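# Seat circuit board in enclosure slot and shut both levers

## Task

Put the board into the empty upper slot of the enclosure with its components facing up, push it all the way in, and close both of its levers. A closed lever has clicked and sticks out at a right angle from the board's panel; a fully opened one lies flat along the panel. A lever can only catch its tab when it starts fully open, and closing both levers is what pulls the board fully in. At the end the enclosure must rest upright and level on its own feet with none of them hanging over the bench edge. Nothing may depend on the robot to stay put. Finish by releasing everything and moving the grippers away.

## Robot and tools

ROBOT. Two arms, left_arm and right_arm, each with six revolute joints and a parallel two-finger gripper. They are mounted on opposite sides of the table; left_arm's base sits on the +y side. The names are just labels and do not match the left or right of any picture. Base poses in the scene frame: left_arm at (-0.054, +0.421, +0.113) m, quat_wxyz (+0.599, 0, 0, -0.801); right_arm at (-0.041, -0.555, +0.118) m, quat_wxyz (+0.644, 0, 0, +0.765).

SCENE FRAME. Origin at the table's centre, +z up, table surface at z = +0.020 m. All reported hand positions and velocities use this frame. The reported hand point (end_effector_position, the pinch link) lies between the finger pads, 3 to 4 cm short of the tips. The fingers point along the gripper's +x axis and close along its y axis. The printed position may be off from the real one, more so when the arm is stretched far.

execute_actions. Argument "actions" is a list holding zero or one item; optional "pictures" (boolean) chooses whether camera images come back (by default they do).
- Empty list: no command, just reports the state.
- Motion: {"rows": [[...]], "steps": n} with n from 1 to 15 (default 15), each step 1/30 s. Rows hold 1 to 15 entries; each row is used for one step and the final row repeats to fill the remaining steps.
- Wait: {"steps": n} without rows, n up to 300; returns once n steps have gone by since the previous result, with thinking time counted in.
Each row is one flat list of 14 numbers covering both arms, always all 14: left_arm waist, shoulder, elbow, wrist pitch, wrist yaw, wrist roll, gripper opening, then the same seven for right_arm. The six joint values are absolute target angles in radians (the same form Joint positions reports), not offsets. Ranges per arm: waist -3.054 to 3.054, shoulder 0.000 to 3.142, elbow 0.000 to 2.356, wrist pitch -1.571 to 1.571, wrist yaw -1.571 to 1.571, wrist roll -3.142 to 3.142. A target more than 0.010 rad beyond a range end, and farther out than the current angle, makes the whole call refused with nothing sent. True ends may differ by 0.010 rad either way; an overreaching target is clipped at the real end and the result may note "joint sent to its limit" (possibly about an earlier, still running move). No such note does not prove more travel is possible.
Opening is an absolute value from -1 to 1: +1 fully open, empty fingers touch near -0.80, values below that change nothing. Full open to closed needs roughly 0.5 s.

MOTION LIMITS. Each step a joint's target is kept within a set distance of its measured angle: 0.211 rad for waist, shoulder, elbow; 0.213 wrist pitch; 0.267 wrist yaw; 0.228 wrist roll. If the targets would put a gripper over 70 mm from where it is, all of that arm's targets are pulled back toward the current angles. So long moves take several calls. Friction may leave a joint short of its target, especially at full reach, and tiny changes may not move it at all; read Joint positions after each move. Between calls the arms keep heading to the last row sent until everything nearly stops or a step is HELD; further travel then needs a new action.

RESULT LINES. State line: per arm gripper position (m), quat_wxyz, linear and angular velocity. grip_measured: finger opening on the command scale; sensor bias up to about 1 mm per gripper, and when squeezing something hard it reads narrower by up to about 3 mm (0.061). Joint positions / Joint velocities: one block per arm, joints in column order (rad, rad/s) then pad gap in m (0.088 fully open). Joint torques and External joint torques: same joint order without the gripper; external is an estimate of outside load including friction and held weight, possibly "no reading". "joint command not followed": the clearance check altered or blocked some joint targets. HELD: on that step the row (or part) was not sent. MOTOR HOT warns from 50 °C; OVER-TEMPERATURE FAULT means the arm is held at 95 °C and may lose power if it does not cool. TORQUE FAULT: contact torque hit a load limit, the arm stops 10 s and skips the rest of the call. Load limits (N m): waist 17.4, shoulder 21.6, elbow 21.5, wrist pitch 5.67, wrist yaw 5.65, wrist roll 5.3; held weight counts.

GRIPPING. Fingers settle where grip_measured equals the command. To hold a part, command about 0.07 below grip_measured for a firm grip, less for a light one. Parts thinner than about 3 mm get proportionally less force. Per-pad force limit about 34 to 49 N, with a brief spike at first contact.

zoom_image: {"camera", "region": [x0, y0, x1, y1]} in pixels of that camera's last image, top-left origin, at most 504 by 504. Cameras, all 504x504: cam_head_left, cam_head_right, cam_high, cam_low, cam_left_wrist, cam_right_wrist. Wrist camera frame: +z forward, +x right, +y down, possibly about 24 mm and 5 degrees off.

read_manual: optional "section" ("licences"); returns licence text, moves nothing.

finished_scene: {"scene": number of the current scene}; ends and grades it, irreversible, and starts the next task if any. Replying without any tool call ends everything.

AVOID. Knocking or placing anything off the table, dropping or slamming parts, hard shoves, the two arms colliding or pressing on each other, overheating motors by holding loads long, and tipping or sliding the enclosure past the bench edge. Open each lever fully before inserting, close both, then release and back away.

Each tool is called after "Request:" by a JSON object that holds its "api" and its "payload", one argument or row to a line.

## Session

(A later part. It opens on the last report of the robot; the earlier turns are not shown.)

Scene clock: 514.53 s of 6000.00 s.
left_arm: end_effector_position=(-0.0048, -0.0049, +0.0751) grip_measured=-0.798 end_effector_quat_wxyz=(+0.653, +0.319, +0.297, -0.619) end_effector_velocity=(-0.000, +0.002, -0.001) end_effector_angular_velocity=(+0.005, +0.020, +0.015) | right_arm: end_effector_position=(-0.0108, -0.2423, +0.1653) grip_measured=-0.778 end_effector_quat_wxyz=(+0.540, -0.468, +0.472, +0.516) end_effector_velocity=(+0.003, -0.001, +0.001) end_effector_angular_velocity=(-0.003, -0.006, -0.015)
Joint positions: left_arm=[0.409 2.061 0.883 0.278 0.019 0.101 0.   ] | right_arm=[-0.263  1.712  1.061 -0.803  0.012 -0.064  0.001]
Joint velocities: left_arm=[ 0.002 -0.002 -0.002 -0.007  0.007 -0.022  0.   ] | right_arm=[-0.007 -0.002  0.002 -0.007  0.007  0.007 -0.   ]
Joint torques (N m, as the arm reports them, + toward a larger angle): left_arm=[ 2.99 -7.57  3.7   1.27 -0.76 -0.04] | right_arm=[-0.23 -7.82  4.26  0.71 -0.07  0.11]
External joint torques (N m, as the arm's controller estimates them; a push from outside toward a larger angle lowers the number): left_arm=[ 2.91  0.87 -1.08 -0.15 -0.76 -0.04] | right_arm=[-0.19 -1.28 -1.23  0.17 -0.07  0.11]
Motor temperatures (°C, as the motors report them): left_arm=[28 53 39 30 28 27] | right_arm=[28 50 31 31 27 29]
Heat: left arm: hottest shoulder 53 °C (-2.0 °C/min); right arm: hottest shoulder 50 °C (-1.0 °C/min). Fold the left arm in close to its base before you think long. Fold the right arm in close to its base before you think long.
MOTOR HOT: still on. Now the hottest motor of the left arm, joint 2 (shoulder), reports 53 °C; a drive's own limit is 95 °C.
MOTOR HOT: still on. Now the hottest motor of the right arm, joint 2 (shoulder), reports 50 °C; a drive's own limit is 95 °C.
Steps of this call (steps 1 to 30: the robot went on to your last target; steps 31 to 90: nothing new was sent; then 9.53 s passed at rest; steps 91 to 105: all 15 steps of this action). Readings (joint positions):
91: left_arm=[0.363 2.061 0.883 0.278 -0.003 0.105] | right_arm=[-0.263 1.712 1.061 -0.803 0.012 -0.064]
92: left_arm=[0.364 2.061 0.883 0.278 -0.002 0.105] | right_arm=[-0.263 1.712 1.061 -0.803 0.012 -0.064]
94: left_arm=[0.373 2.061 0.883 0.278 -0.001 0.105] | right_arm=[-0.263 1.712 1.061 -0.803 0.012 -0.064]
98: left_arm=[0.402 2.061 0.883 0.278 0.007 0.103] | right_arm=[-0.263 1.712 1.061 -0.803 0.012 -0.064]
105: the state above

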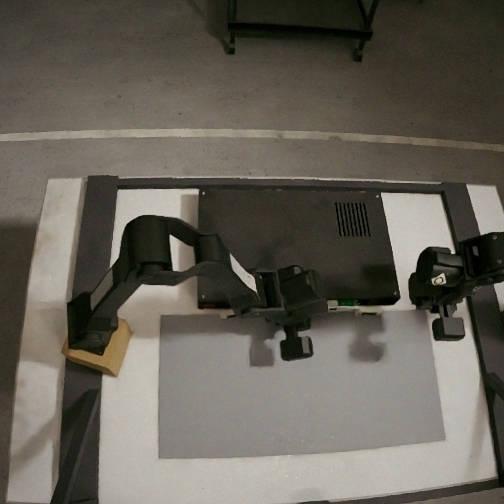

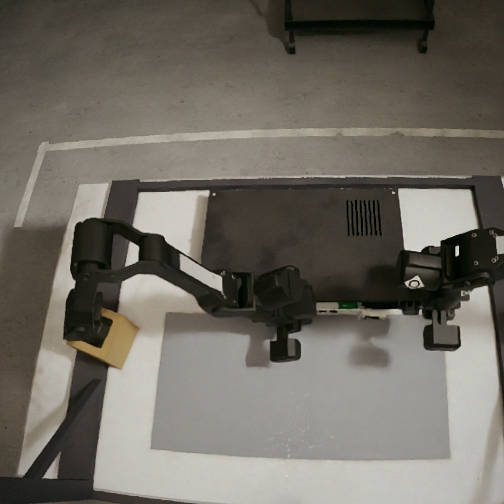

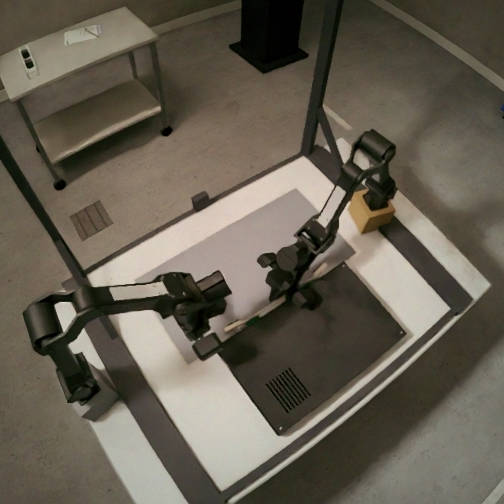

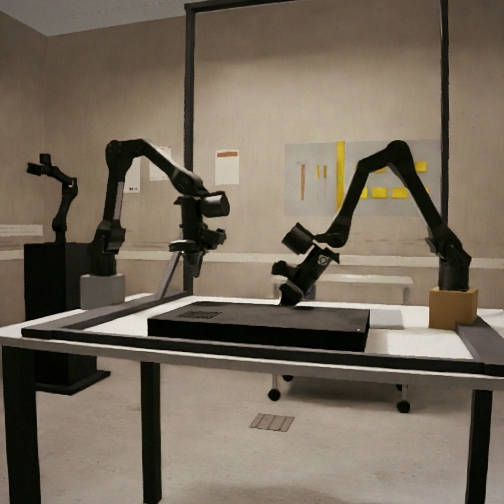

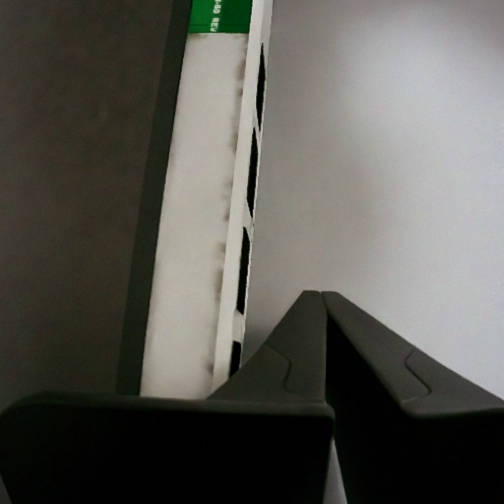

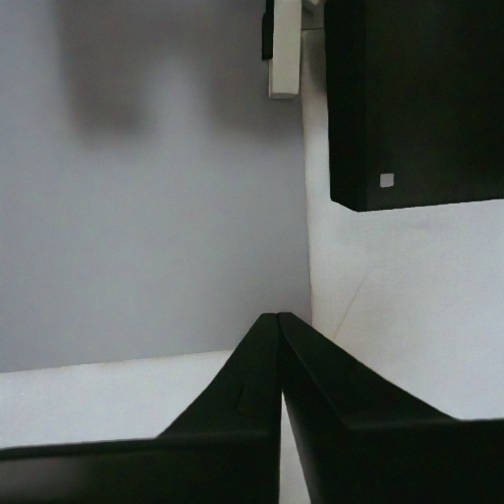

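Starting to rotate. Push more.

Request:
{"api": "execute_actions", "payload": {
  "actions": [
    {"rows":[[0.447,2.075,0.88,0.277,-0.01,0.1,-0.9,-0.265,1.7,1.05,-0.8,0.01,-0.06,-0.9],[0.454,2.075,0.88,0.277,-0.02,0.1,-0.9,-0.265,1.7,1.05,-0.8,0.01,-0.06,-0.9],[0.461,2.075,0.88,0.277,-0.03,0.1,-0.9,-0.265,1.7,1.05,-0.8,0.01,-0.06,-0.9],[0.468,2.075,0.88,0.277,-0.03,0.1,-0.9,-0.265,1.7,1.05,-0.8,0.01,-0.06,-0.9]]}
  ]
}}

Scene clock: 520.20 s of 6000.00 s.
left_arm: end_effector_position=(-0.0037, -0.0048, +0.0751) grip_measured=-0.798 end_effector_quat_wxyz=(+0.655, +0.317, +0.299, -0.618) end_effector_velocity=(+0.000, -0.001, +0.001) end_effector_angular_velocity=(-0.008, +0.007, +0.019) | right_arm: end_effector_position=(-0.0108, -0.2423, +0.1653) grip_measured=-0.778 end_effector_quat_wxyz=(+0.540, -0.468, +0.472, +0.516) end_effector_velocity=(-0.001, -0.005, -0.000) end_effector_angular_velocity=(-0.021, +0.008, +0.006)
Joint positions: left_arm=[0.411 2.061 0.883 0.278 0.019 0.098 0.   ] | right_arm=[-0.263  1.712  1.061 -0.803  0.012 -0.064  0.001]
Joint velocities: left_arm=[-0.002 -0.002 -0.002  0.007 -0.007 -0.022  0.   ] | right_arm=[-0.002 -0.002 -0.002 -0.022 -0.007 -0.007 -0.   ]
Joint torques (N m, as the arm reports them, + toward a larger angle): left_arm=[ 5.58 -7.6   3.71  1.26 -2.01  0.1 ] | right_arm=[-0.22 -7.84  4.24  0.71 -0.07  0.12]
External joint torques (N m, as the arm's controller estimates them; a push from outside toward a larger angle lowers the number): left_arm=[ 5.59  0.84 -1.07 -0.15 -2.02  0.1 ] | right_arm=[-0.2  -1.39 -1.11  0.21 -0.07  0.11]
Motor temperatures (°C, as the motors report them): left_arm=[29 53 39 31 28 27] | right_arm=[28 49 31 32 27 29]
Heat: left arm: hottest shoulder 53 °C (-2.0 °C/min); right arm: hottest shoulder 49 °C (-3.0 °C/min). Fold the left arm in close to its base before you think long. Fold the right arm in close to its base before you think long.
MOTOR HOT: still on. Now the hottest motor of the left arm, joint 2 (shoulder), reports 53 °C; a drive's own limit is 95 °C.
MOTOR HOT: still on. Now the hottest motor of the right arm, joint 2 (shoulder), reports 49 °C; a drive's own limit is 95 °C.
Steps of this call (steps 1 to 15: the robot went on to your last target; steps 16 to 90: nothing new was sent; then 2.17 s passed at rest; steps 91 to 105: all 15 steps of this action). Readings (joint positions):
91: left_arm=[0.409 2.061 0.883 0.278 0.019 0.101] | right_arm=[-0.263 1.712 1.061 -0.803 0.012 -0.064]
92: left_arm=[0.410 2.061 0.883 0.278 0.019 0.100] | right_arm=[-0.263 1.712 1.061 -0.803 0.012 -0.064]
94: left_arm=[0.411 2.061 0.883 0.278 0.019 0.099] | right_arm=[-0.263 1.712 1.061 -0.803 0.012 -0.064]
98: left_arm=[0.411 2.061 0.883 0.278 0.019 0.098] | right_arm=[-0.263 1.712 1.061 -0.803 0.012 -0.064]
105: the state above

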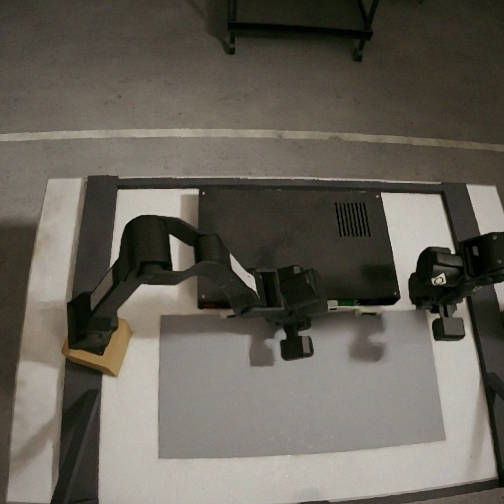

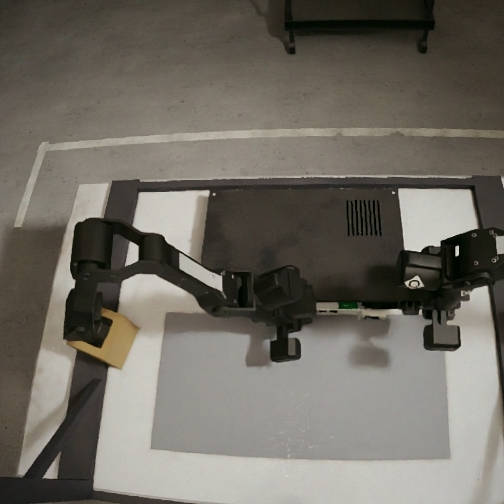

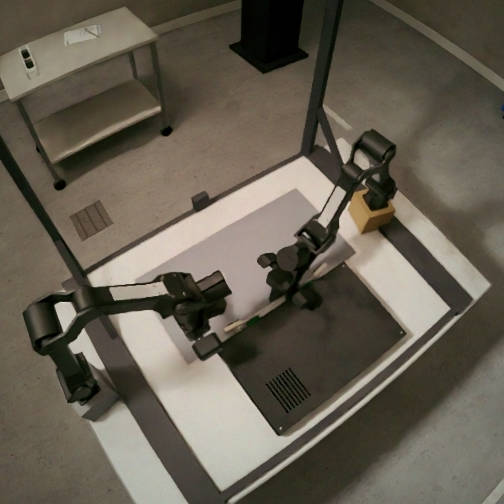

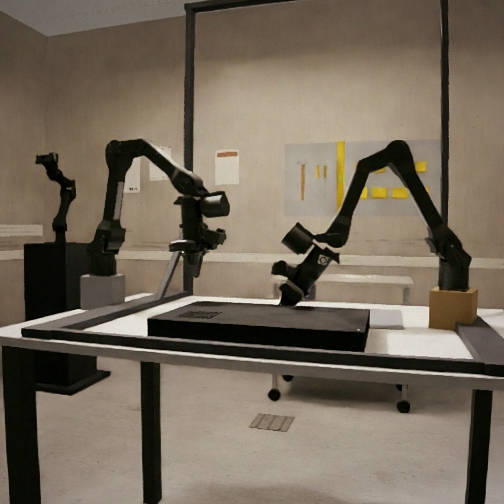

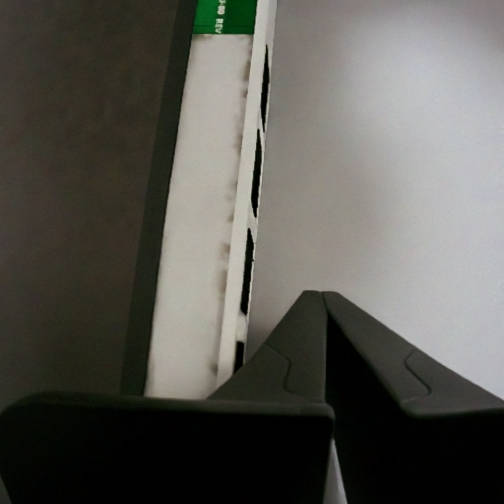

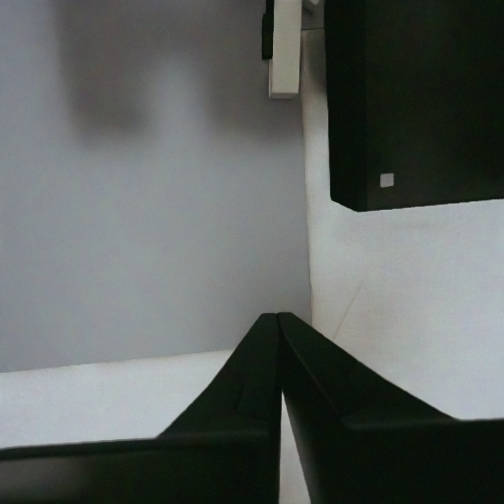

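Request:
{"api": "execute_actions", "payload": {
  "actions": [
    {"rows":[[0.455,2.06,0.88,0.277,-0.02,0.1,-0.9,-0.265,1.7,1.05,-0.8,0.01,-0.06,-0.9],[0.455,2.05,0.88,0.277,-0.02,0.1,-0.9,-0.265,1.7,1.05,-0.8,0.01,-0.06,-0.9],[0.455,2.04,0.88,0.277,-0.02,0.1,-0.9,-0.265,1.7,1.05,-0.8,0.01,-0.06,-0.9],[0.455,2.03,0.885,0.277,-0.02,0.1,-0.9,-0.265,1.7,1.05,-0.8,0.01,-0.06,-0.9]]}
  ]
}}

Request:
{"api": "zoom_image", "payload": {
  "camera": "cam_head_left",
  "region": [180, 260, 420, 360]
}}

Scene clock: 529.07 s of 6000.00 s.
left_arm: end_effector_position=(+0.0010, -0.0075, +0.0853) grip_measured=-0.798 end_effector_quat_wxyz=(+0.664, +0.310, +0.291, -0.616) end_effector_velocity=(-0.000, +0.004, -0.002) end_effector_angular_velocity=(+0.013, -0.009, -0.003) | right_arm: end_effector_position=(-0.0108, -0.2424, +0.1652) grip_measured=-0.778 end_effector_quat_wxyz=(+0.540, -0.468, +0.472, +0.516) end_effector_velocity=(-0.000, -0.001, +0.001) end_effector_angular_velocity=(-0.002, +0.007, +0.006)
Joint positions: left_arm=[0.419 2.035 0.883 0.277 0.011 0.098 0.   ] | right_arm=[-0.263  1.712  1.061 -0.803  0.012 -0.064  0.001]
Joint velocities: left_arm=[-0.002 -0.002 -0.007 -0.007 -0.007  0.007  0.   ] | right_arm=[-0.002 -0.002  0.002 -0.007 -0.007 -0.007  0.   ]
Joint torques (N m, as the arm reports them, + toward a larger angle): left_arm=[ 3.62 -9.77  4.35  1.34 -1.29  0.1 ] | right_arm=[-0.23 -7.84  4.25  0.71 -0.08  0.11]
External joint torques (N m, as the arm's controller estimates them; a push from outside toward a larger angle lowers the number): left_arm=[ 3.57 -1.42 -0.5  -0.08 -1.28  0.1 ] | right_arm=[-0.23 -1.29 -1.24  0.17 -0.07  0.11]
Motor temperatures (°C, as the motors report them): left_arm=[30 53 38 31 30 27] | right_arm=[28 48 30 32 27 29]
Heat: left arm: hottest shoulder 53 °C (-1.0 °C/min); right arm: hottest shoulder 48 °C (-4.0 °C/min). Fold the left arm in close to its base before you think long. Fold the right arm in close to its base before you think long.
MOTOR HOT: still on. Now the hottest motor of the left arm, joint 2 (shoulder), reports 53 °C; a drive's own limit is 95 °C.
MOTOR HOT: still on. Now the hottest motor of the right arm, joint 2 (shoulder), reports 48 °C; a drive's own limit is 95 °C.
Steps of this call (steps 1 to 15: the robot went on to your last target; steps 16 to 90: nothing new was sent; then 5.37 s passed at rest; steps 91 to 105: all 15 steps of this action). Readings (joint positions):
91: left_arm=[0.411 2.061 0.883 0.278 0.019 0.098] | right_arm=[-0.263 1.712 1.061 -0.803 0.012 -0.064]
92: left_arm=[0.411 2.059 0.883 0.278 0.019 0.098] | right_arm=[-0.263 1.712 1.061 -0.803 0.012 -0.064]
94: left_arm=[0.411 2.054 0.883 0.277 0.016 0.098] | right_arm=[-0.263 1.712 1.061 -0.803 0.012 -0.064]
98: left_arm=[0.418 2.038 0.883 0.277 0.011 0.098] | right_arm=[-0.263 1.712 1.061 -0.803 0.012 -0.064]
105: the state above

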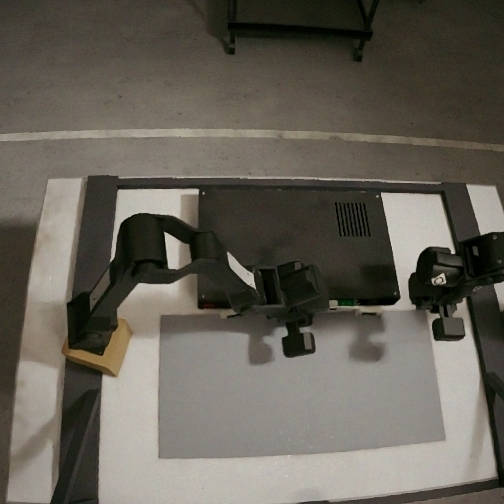

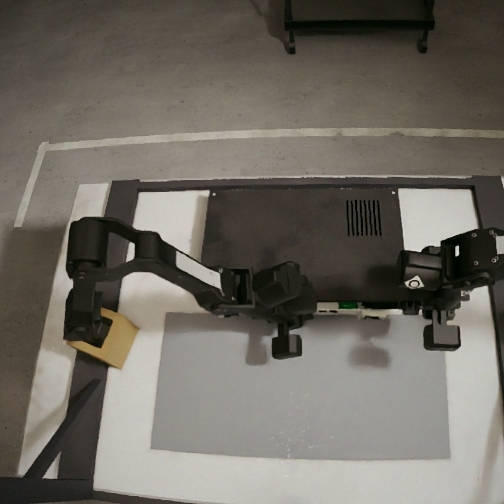

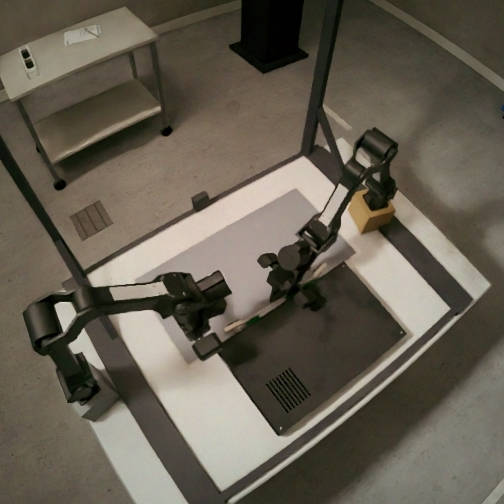

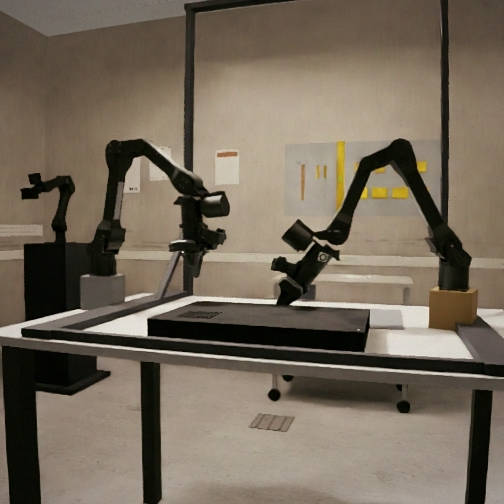

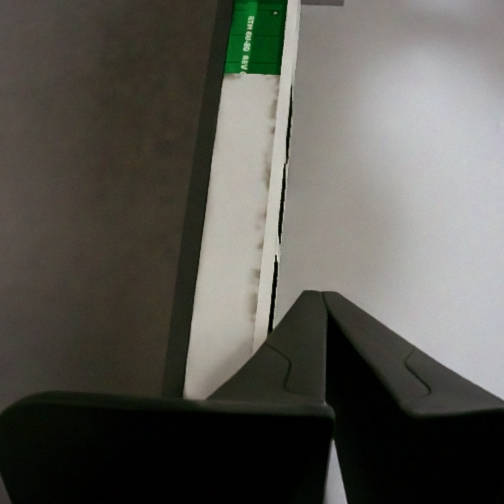

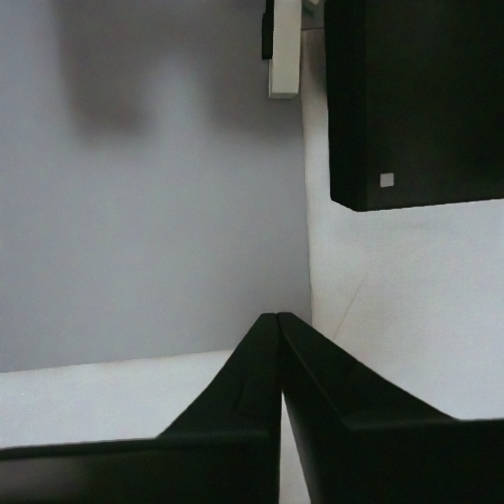

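Region (180, 260, 420, 360) of cam_head_left's 504x504 image, scaled by 2.100, with more detail than that image has; it fills the top 210 rows of this view, and the rest is white.

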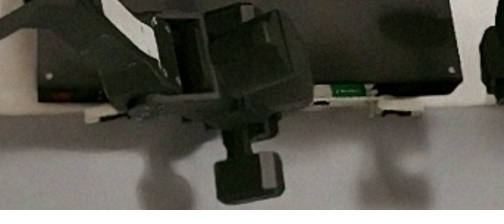

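Request:
{"api": "execute_actions", "payload": {
  "actions": [
    {"rows":[[0.43,2.03,0.885,0.277,0,0.1,-0.9,-0.265,1.68,1.02,-0.8,0.01,-0.06,-0.9],[0.4,2.03,0.89,0.27,0,0.1,-0.9,-0.265,1.66,0.99,-0.8,0.01,-0.06,-0.9],[0.38,2.04,0.91,0.26,0,0.1,-0.9,-0.265,1.64,0.96,-0.8,0.01,-0.06,-0.9],[0.37,2.06,0.95,0.25,0,0.1,-0.9,-0.265,1.62,0.93,-0.8,0.01,-0.06,-0.9],[0.37,2.085,0.99,0.235,0,0.1,-0.9,-0.265,1.6,0.9,-0.8,0.01,-0.06,-0.9],[0.37,2.11,1.03,0.22,0,0.1,-0.9,-0.265,1.6,0.9,-0.8,0.01,-0.06,-0.9],[0.37,2.135,1.07,0.2,0,0.1,-0.9,-0.265,1.6,0.9,-0.8,0.01,-0.06,-0.9],[0.37,2.16,1.1,0.19,0,0.1,-0.9,-0.265,1.6,0.9,-0.8,0.01,-0.06,-0.9],[0.37,2.18,1.115,0.184,0,0.1,-0.9,-0.265,1.6,0.9,-0.8,0.01,-0.06,-0.9]]}
  ],
  "pictures": false
}}

Request:
{"api": "execute_actions", "payload": {
  "actions": [
    {"rows":[[0.378,2.18,1.115,0.184,0,0.1,-0.9,-0.265,1.6,0.9,-0.8,0.01,-0.06,-0.9],[0.386,2.18,1.115,0.184,0,0.1,-0.9,-0.265,1.6,0.9,-0.8,0.01,-0.06,-0.9],[0.394,2.18,1.115,0.184,0,0.1,-0.9,-0.265,1.6,0.9,-0.8,0.01,-0.06,-0.9],[0.4,2.18,1.115,0.184,0,0.1,-0.9,-0.265,1.6,0.9,-0.8,0.01,-0.06,-0.9],[0.406,2.18,1.115,0.184,-0.005,0.1,-0.9,-0.265,1.6,0.9,-0.8,0.01,-0.06,-0.9],[0.412,2.18,1.115,0.184,-0.01,0.1,-0.9,-0.265,1.6,0.9,-0.8,0.01,-0.06,-0.9],[0.418,2.18,1.115,0.184,-0.01,0.1,-0.9,-0.265,1.6,0.9,-0.8,0.01,-0.06,-0.9],[0.424,2.18,1.115,0.184,-0.015,0.1,-0.9,-0.265,1.6,0.9,-0.8,0.01,-0.06,-0.9],[0.43,2.18,1.115,0.184,-0.02,0.1,-0.9,-0.265,1.6,0.9,-0.8,0.01,-0.06,-0.9],[0.436,2.18,1.115,0.184,-0.02,0.1,-0.9,-0.265,1.6,0.9,-0.8,0.01,-0.06,-0.9]]}
  ]
}}

Scene clock: 554.17 s of 6000.00 s.
left_arm: end_effector_position=(-0.0129, -0.0568, +0.0860) grip_measured=-0.798 end_effector_quat_wxyz=(+0.655, +0.317, +0.279, -0.627) end_effector_velocity=(-0.004, +0.018, -0.052) end_effector_angular_velocity=(+0.152, +0.023, -0.002) | right_arm: end_effector_position=(-0.0146, -0.2841, +0.1557) grip_measured=-0.778 end_effector_quat_wxyz=(+0.528, -0.480, +0.485, +0.506) end_effector_velocity=(-0.000, -0.011, +0.002) end_effector_angular_velocity=(-0.026, +0.009, +0.000)
Joint positions: left_arm=[ 0.372  2.157  1.1    0.189 -0.003  0.098  0.   ] | right_arm=[-0.263  1.612  0.913 -0.802  0.012 -0.064  0.001]
Joint velocities: left_arm=[-0.002  0.105  0.017 -0.066  0.007 -0.007  0.   ] | right_arm=[-0.007 -0.022 -0.012 -0.037 -0.007 -0.007 -0.   ]
Joint torques (N m, as the arm reports them, + toward a larger angle): left_arm=[-0.23 -8.79  5.67  1.2   0.11  0.1 ] | right_arm=[-0.22 -6.71  4.02  0.6  -0.07  0.11]
External joint torques (N m, as the arm's controller estimates them; a push from outside toward a larger angle lowers the number): left_arm=[-0.2   1.    0.26 -0.27  0.11  0.1 ] | right_arm=[-0.2  -1.13 -1.24  0.16 -0.06  0.11]
Motor temperatures (°C, as the motors report them): left_arm=[31 57 39 33 30 27] | right_arm=[28 47 30 32 27 29]
Heat: left arm: hottest shoulder 57 °C (+4.0 °C/min); right arm: hottest shoulder 47 °C (-5.0 °C/min). Fold the left arm in close to its base before you think long.
MOTOR HOT: still on. Now the hottest motor of the left arm, joint 2 (shoulder), reports 57 °C; a drive's own limit is 95 °C.
MOTOR HOT: cleared. Now the hottest motor of the right arm, joint 2 (shoulder), reports 47 °C.
Steps of this call (steps 1 to 15: the robot went on to your last target; steps 16 to 90: nothing new was sent; then 21.60 s passed at rest; steps 91 to 105: all 15 steps of this action). Readings (joint positions):
91: left_arm=[0.418 2.035 0.883 0.277 0.011 0.098] | right_arm=[-0.263 1.709 1.056 -0.799 0.012 -0.064]
92: left_arm=[0.415 2.035 0.883 0.277 0.007 0.098] | right_arm=[-0.263 1.701 1.045 -0.798 0.012 -0.064]
94: left_arm=[0.404 2.037 0.895 0.264 -0.003 0.098] | right_arm=[-0.263 1.672 1.004 -0.798 0.012 -0.064]
98: left_arm=[0.378 2.091 1.009 0.224 -0.003 0.098] | right_arm=[-0.263 1.623 0.928 -0.802 0.012 -0.064]
105: the state above

Scene clock: 554.67 s of 6000.00 s.
left_arm: end_effector_position=(+0.0030, -0.0568, +0.0853) grip_measured=-0.798 end_effector_quat_wxyz=(+0.664, +0.311, +0.285, -0.618) end_effector_velocity=(+0.002, -0.000, +0.001) end_effector_angular_velocity=(-0.007, -0.002, +0.013) | right_arm: end_effector_position=(-0.0146, -0.2845, +0.1555) grip_measured=-0.778 end_effector_quat_wxyz=(+0.528, -0.480, +0.485, +0.505) end_effector_velocity=(-0.001, -0.004, +0.001) end_effector_angular_velocity=(-0.016, +0.008, +0.005)
Joint positions: left_arm=[0.407 2.164 1.109 0.187 0.003 0.098 0.   ] | right_arm=[-0.263  1.611  0.911 -0.802  0.012 -0.064  0.001]
Joint velocities: left_arm=[ 0.002 -0.002 -0.002  0.007 -0.007 -0.007  0.   ] | right_arm=[-0.002 -0.002  0.002 -0.022 -0.007 -0.007 -0.   ]
Joint torques (N m, as the arm reports them, + toward a larger angle): left_arm=[ 2.81 -8.66  5.18  1.14 -0.92  0.1 ] | right_arm=[-0.23 -6.84  4.1   0.61 -0.07  0.11]
External joint torques (N m, as the arm's controller estimates them; a push from outside toward a larger angle lowers the number): left_arm=[ 2.81  0.99 -0.13 -0.3  -0.91  0.1 ] | right_arm=[-0.24 -1.24 -1.21  0.15 -0.06  0.11]
Motor temperatures (°C, as the motors report them): left_arm=[31 57 39 33 30 27] | right_arm=[28 47 30 32 27 29]
Heat: left arm: hottest shoulder 57 °C (+4.0 °C/min); right arm: hottest shoulder 47 °C (-5.0 °C/min). Fold the left arm in close to its base before you think long.
MOTOR HOT: still on. Now the hottest motor of the left arm, joint 2 (shoulder), reports 57 °C; a drive's own limit is 95 °C.
Steps of this call (steps 1 to 15: all 15 steps of this action). Readings (joint positions):
1: left_arm=[0.372 2.160 1.101 0.188 -0.003 0.098] | right_arm=[-0.263 1.611 0.912 -0.802 0.012 -0.064]
2: left_arm=[0.373 2.162 1.101 0.187 -0.002 0.098] | right_arm=[-0.263 1.611 0.912 -0.802 0.012 -0.064]
4: left_arm=[0.379 2.164 1.102 0.187 -0.002 0.098] | right_arm=[-0.263 1.611 0.911 -0.802 0.012 -0.064]
8: left_arm=[0.398 2.164 1.106 0.187 0.003 0.098] | right_arm=[-0.263 1.611 0.911 -0.802 0.012 -0.064]
15: the state above

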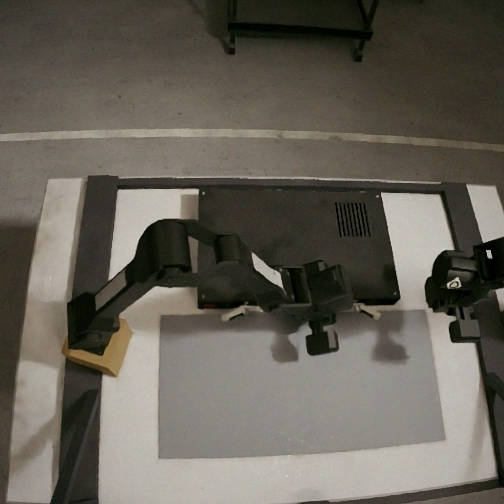

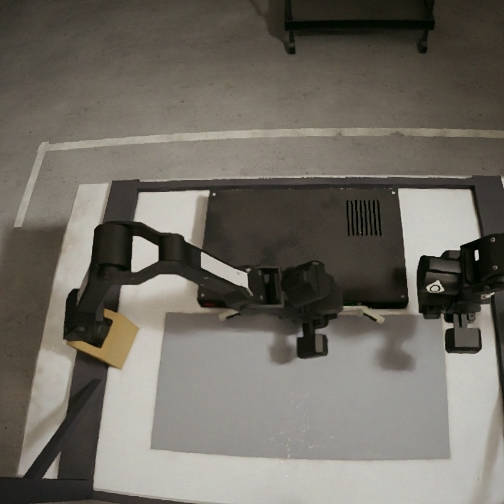

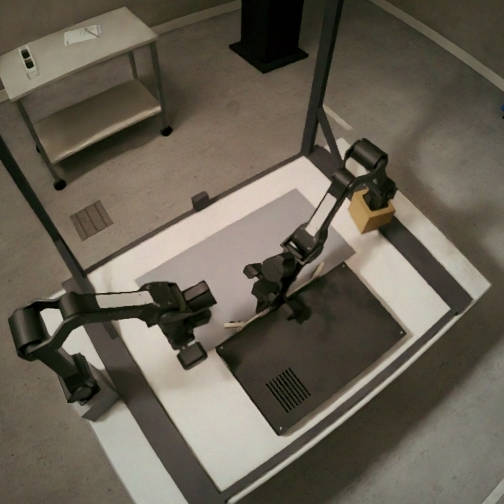

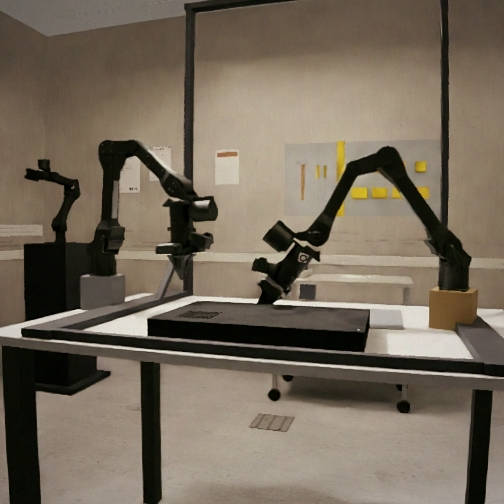

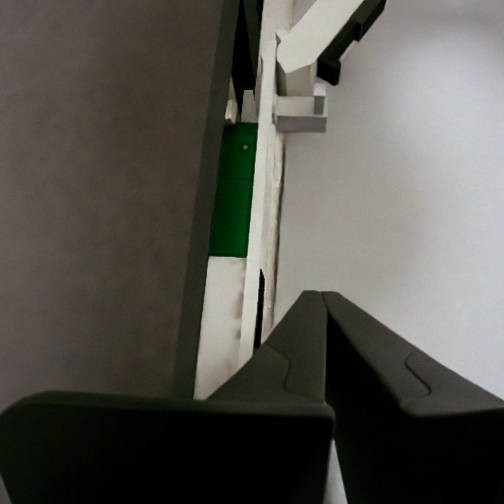

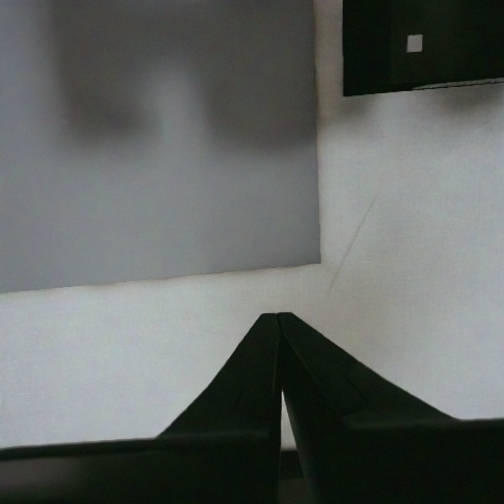

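Request:
{"api": "execute_actions", "payload": {
  "actions": [
    {"rows":[[0.41,2.16,1.1,0.19,0,0.1,-0.9,-0.265,1.6,0.9,-0.8,0.01,-0.06,-0.9],[0.4,2.13,1.06,0.2,0,0.1,-0.9,-0.265,1.6,0.9,-0.8,0.01,-0.06,-0.9],[0.4,2.1,1.01,0.22,0,0.1,-0.9,-0.265,1.6,0.9,-0.8,0.01,-0.06,-0.9],[0.4,2.07,0.96,0.24,0,0.1,-0.9,-0.265,1.6,0.9,-0.8,0.01,-0.06,-0.9],[0.4,2.05,0.92,0.26,0,0.1,-0.9,-0.265,1.6,0.9,-0.8,0.01,-0.06,-0.9],[0.4,2.05,0.92,0.26,0,0.1,-0.9,-0.265,1.6,0.9,-0.8,0.01,-0.06,-0.9],[0.405,2.05,0.92,0.26,0,0.1,-0.9,-0.265,1.6,0.9,-0.8,0.01,-0.06,-0.9],[0.412,2.05,0.92,0.26,0,0.1,-0.9,-0.265,1.6,0.9,-0.8,0.01,-0.06,-0.9],[0.42,2.05,0.92,0.26,-0.005,0.1,-0.9,-0.265,1.6,0.9,-0.8,0.01,-0.06,-0.9],[0.428,2.05,0.92,0.26,-0.01,0.1,-0.9,-0.265,1.6,0.9,-0.8,0.01,-0.06,-0.9],[0.436,2.05,0.92,0.26,-0.015,0.1,-0.9,-0.265,1.6,0.9,-0.8,0.01,-0.06,-0.9],[0.444,2.05,0.92,0.26,-0.02,0.1,-0.9,-0.265,1.6,0.9,-0.8,0.01,-0.06,-0.9],[0.452,2.05,0.92,0.26,-0.02,0.1,-0.9,-0.265,1.6,0.9,-0.8,0.01,-0.06,-0.9],[0.46,2.05,0.92,0.26,-0.02,0.1,-0.9,-0.265,1.6,0.9,-0.8,0.01,-0.06,-0.9]]}
  ],
  "pictures": false
}}

Request:
{"api": "execute_actions", "payload": {
  "actions": [
    {"steps":10}
  ]
}}

Scene clock: 572.00 s of 6000.00 s.
left_arm: end_effector_position=(+0.0076, -0.0188, +0.0873) grip_measured=-0.798 end_effector_quat_wxyz=(+0.670, +0.309, +0.288, -0.610) end_effector_velocity=(+0.028, +0.001, +0.009) end_effector_angular_velocity=(-0.044, +0.014, +0.078) | right_arm: end_effector_position=(-0.0146, -0.2847, +0.1554) grip_measured=-0.778 end_effector_quat_wxyz=(+0.528, -0.480, +0.485, +0.505) end_effector_velocity=(-0.004, +0.000, +0.002) end_effector_angular_velocity=(+0.004, +0.020, +0.026)
Joint positions: left_arm=[0.426 2.06  0.934 0.258 0.    0.098 0.   ] | right_arm=[-0.263  1.611  0.911 -0.802  0.012 -0.064  0.001]
Joint velocities: left_arm=[ 0.066 -0.022 -0.017  0.037  0.007 -0.022  0.   ] | right_arm=[ 0.002 -0.007  0.002 -0.007 -0.022 -0.022  0.   ]
Joint torques (N m, as the arm reports them, + toward a larger angle): left_arm=[  2.62 -10.48   2.98   1.46  -0.73   0.1 ] | right_arm=[-0.21 -6.84  4.09  0.61 -0.07  0.11]
External joint torques (N m, as the arm's controller estimates them; a push from outside toward a larger angle lowers the number): left_arm=[ 2.58 -1.98 -1.96  0.06 -0.7   0.1 ] | right_arm=[-0.24 -1.21 -1.21  0.16 -0.05  0.11]
Motor temperatures (°C, as the motors report them): left_arm=[30 57 40 33 30 27] | right_arm=[28 46 30 32 27 29]
Heat: left arm: hottest shoulder 57 °C (+4.0 °C/min); right arm: hottest shoulder 46 °C (-4.0 °C/min). Fold the left arm in close to its base before you think long.
MOTOR HOT: still on. Now the hottest motor of the left arm, joint 2 (shoulder), reports 57 °C; a drive's own limit is 95 °C.
Steps of this call (steps 1 to 15: the robot went on to your last target; steps 16 to 90: nothing new was sent; then 13.83 s passed at rest; steps 91 to 105: all 15 steps of this action). Readings (joint positions):
91: left_arm=[0.407 2.164 1.109 0.187 0.003 0.098] | right_arm=[-0.263 1.611 0.911 -0.802 0.012 -0.064]
92: left_arm=[0.406 2.161 1.104 0.191 0.001 0.098] | right_arm=[-0.263 1.611 0.911 -0.802 0.012 -0.064]
94: left_arm=[0.405 2.135 1.059 0.212 -0.002 0.098] | right_arm=[-0.263 1.611 0.911 -0.802 0.012 -0.064]
98: left_arm=[0.405 2.076 0.956 0.244 -0.002 0.098] | right_arm=[-0.263 1.611 0.911 -0.802 0.012 -0.064]
105: the state above

Scene clock: 572.33 s of 6000.00 s.
left_arm: end_effector_position=(+0.0100, -0.0184, +0.0874) grip_measured=-0.798 end_effector_quat_wxyz=(+0.672, +0.308, +0.289, -0.608) end_effector_velocity=(-0.002, +0.001, -0.000) end_effector_angular_velocity=(-0.001, -0.011, -0.008) | right_arm: end_effector_position=(-0.0146, -0.2847, +0.1554) grip_measured=-0.778 end_effector_quat_wxyz=(+0.528, -0.480, +0.485, +0.505) end_effector_velocity=(-0.002, -0.002, +0.001) end_effector_angular_velocity=(-0.002, +0.008, -0.004)
Joint positions: left_arm=[0.432 2.06  0.932 0.26  0.001 0.098 0.   ] | right_arm=[-0.263  1.611  0.911 -0.802  0.012 -0.064  0.001]
Joint velocities: left_arm=[-0.007 -0.002 -0.007  0.007 -0.007  0.007  0.   ] | right_arm=[ 0.002 -0.007 -0.002 -0.007 -0.007  0.007 -0.   ]
Joint torques (N m, as the arm reports them, + toward a larger angle): left_arm=[  2.74 -10.59   2.91   1.4   -0.86   0.1 ] | right_arm=[-0.23 -6.85  4.1   0.6  -0.07  0.11]
External joint torques (N m, as the arm's controller estimates them; a push from outside toward a larger angle lowers the number): left_arm=[ 2.8  -1.92 -2.09 -0.05 -0.87  0.09] | right_arm=[-0.24 -1.22 -1.18  0.16 -0.06  0.11]
Motor temperatures (°C, as the motors report them): left_arm=[30 57 40 33 30 27] | right_arm=[28 46 30 32 27 29]
Heat: left arm: hottest shoulder 57 °C (+4.0 °C/min); right arm: hottest shoulder 46 °C (-4.0 °C/min). Fold the left arm in close to its base before you think long.
MOTOR HOT: still on. Now the hottest motor of the left arm, joint 2 (shoulder), reports 57 °C; a drive's own limit is 95 °C.
Steps of this call (steps 1 to 10: the robot went on to your last target). Readings (joint positions):
1: left_arm=[0.428 2.060 0.933 0.259 0.001 0.098] | right_arm=[-0.263 1.611 0.911 -0.802 0.012 -0.064]
2: left_arm=[0.429 2.060 0.933 0.259 0.001 0.098] | right_arm=[-0.263 1.611 0.911 -0.802 0.012 -0.064]
4: left_arm=[0.431 2.060 0.933 0.259 0.001 0.098] | right_arm=[-0.263 1.611 0.911 -0.802 0.012 -0.064]
8: left_arm=[0.432 2.060 0.932 0.259 0.001 0.098] | right_arm=[-0.263 1.611 0.911 -0.802 0.012 -0.064]
10: the state above

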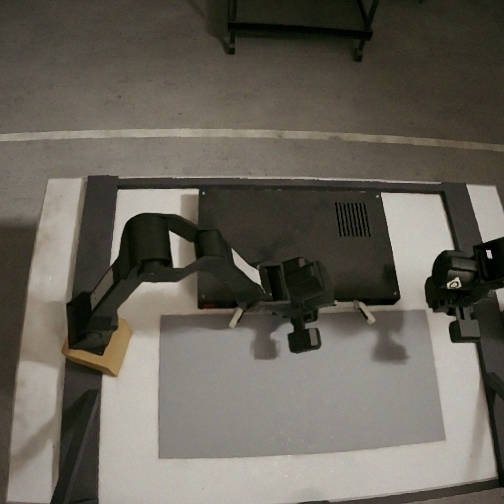

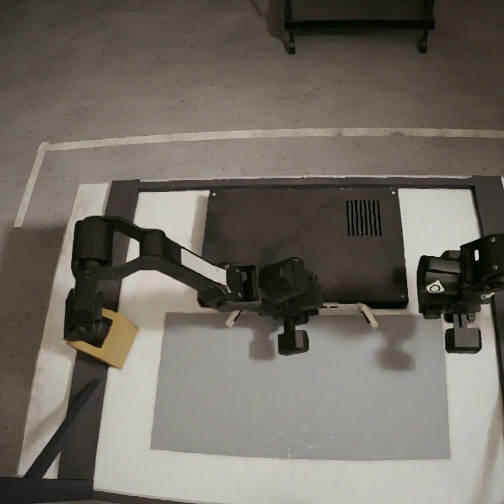

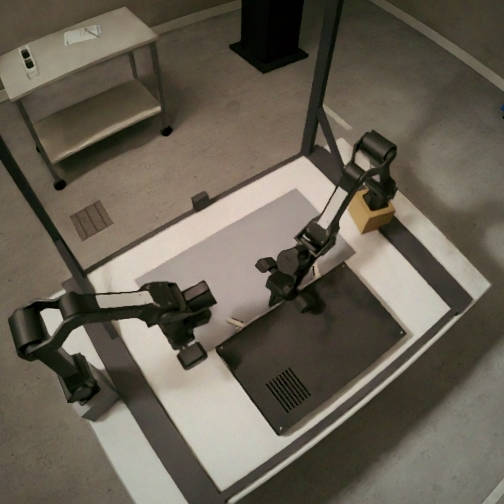

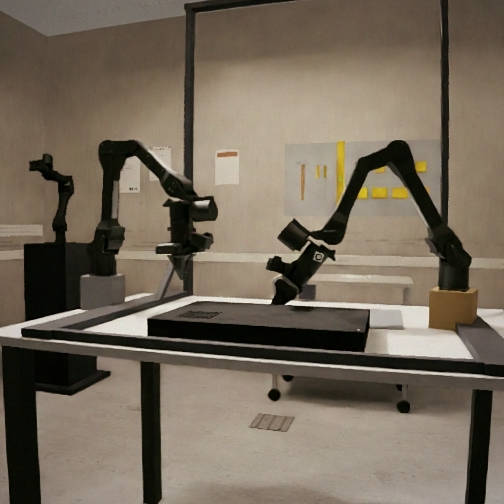

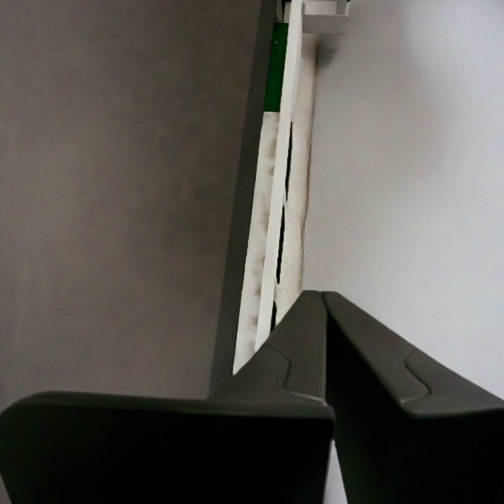

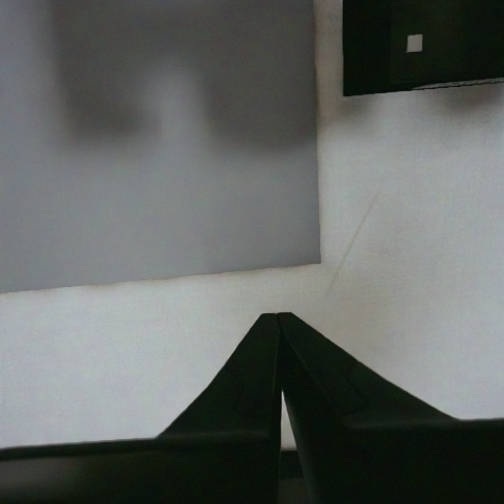

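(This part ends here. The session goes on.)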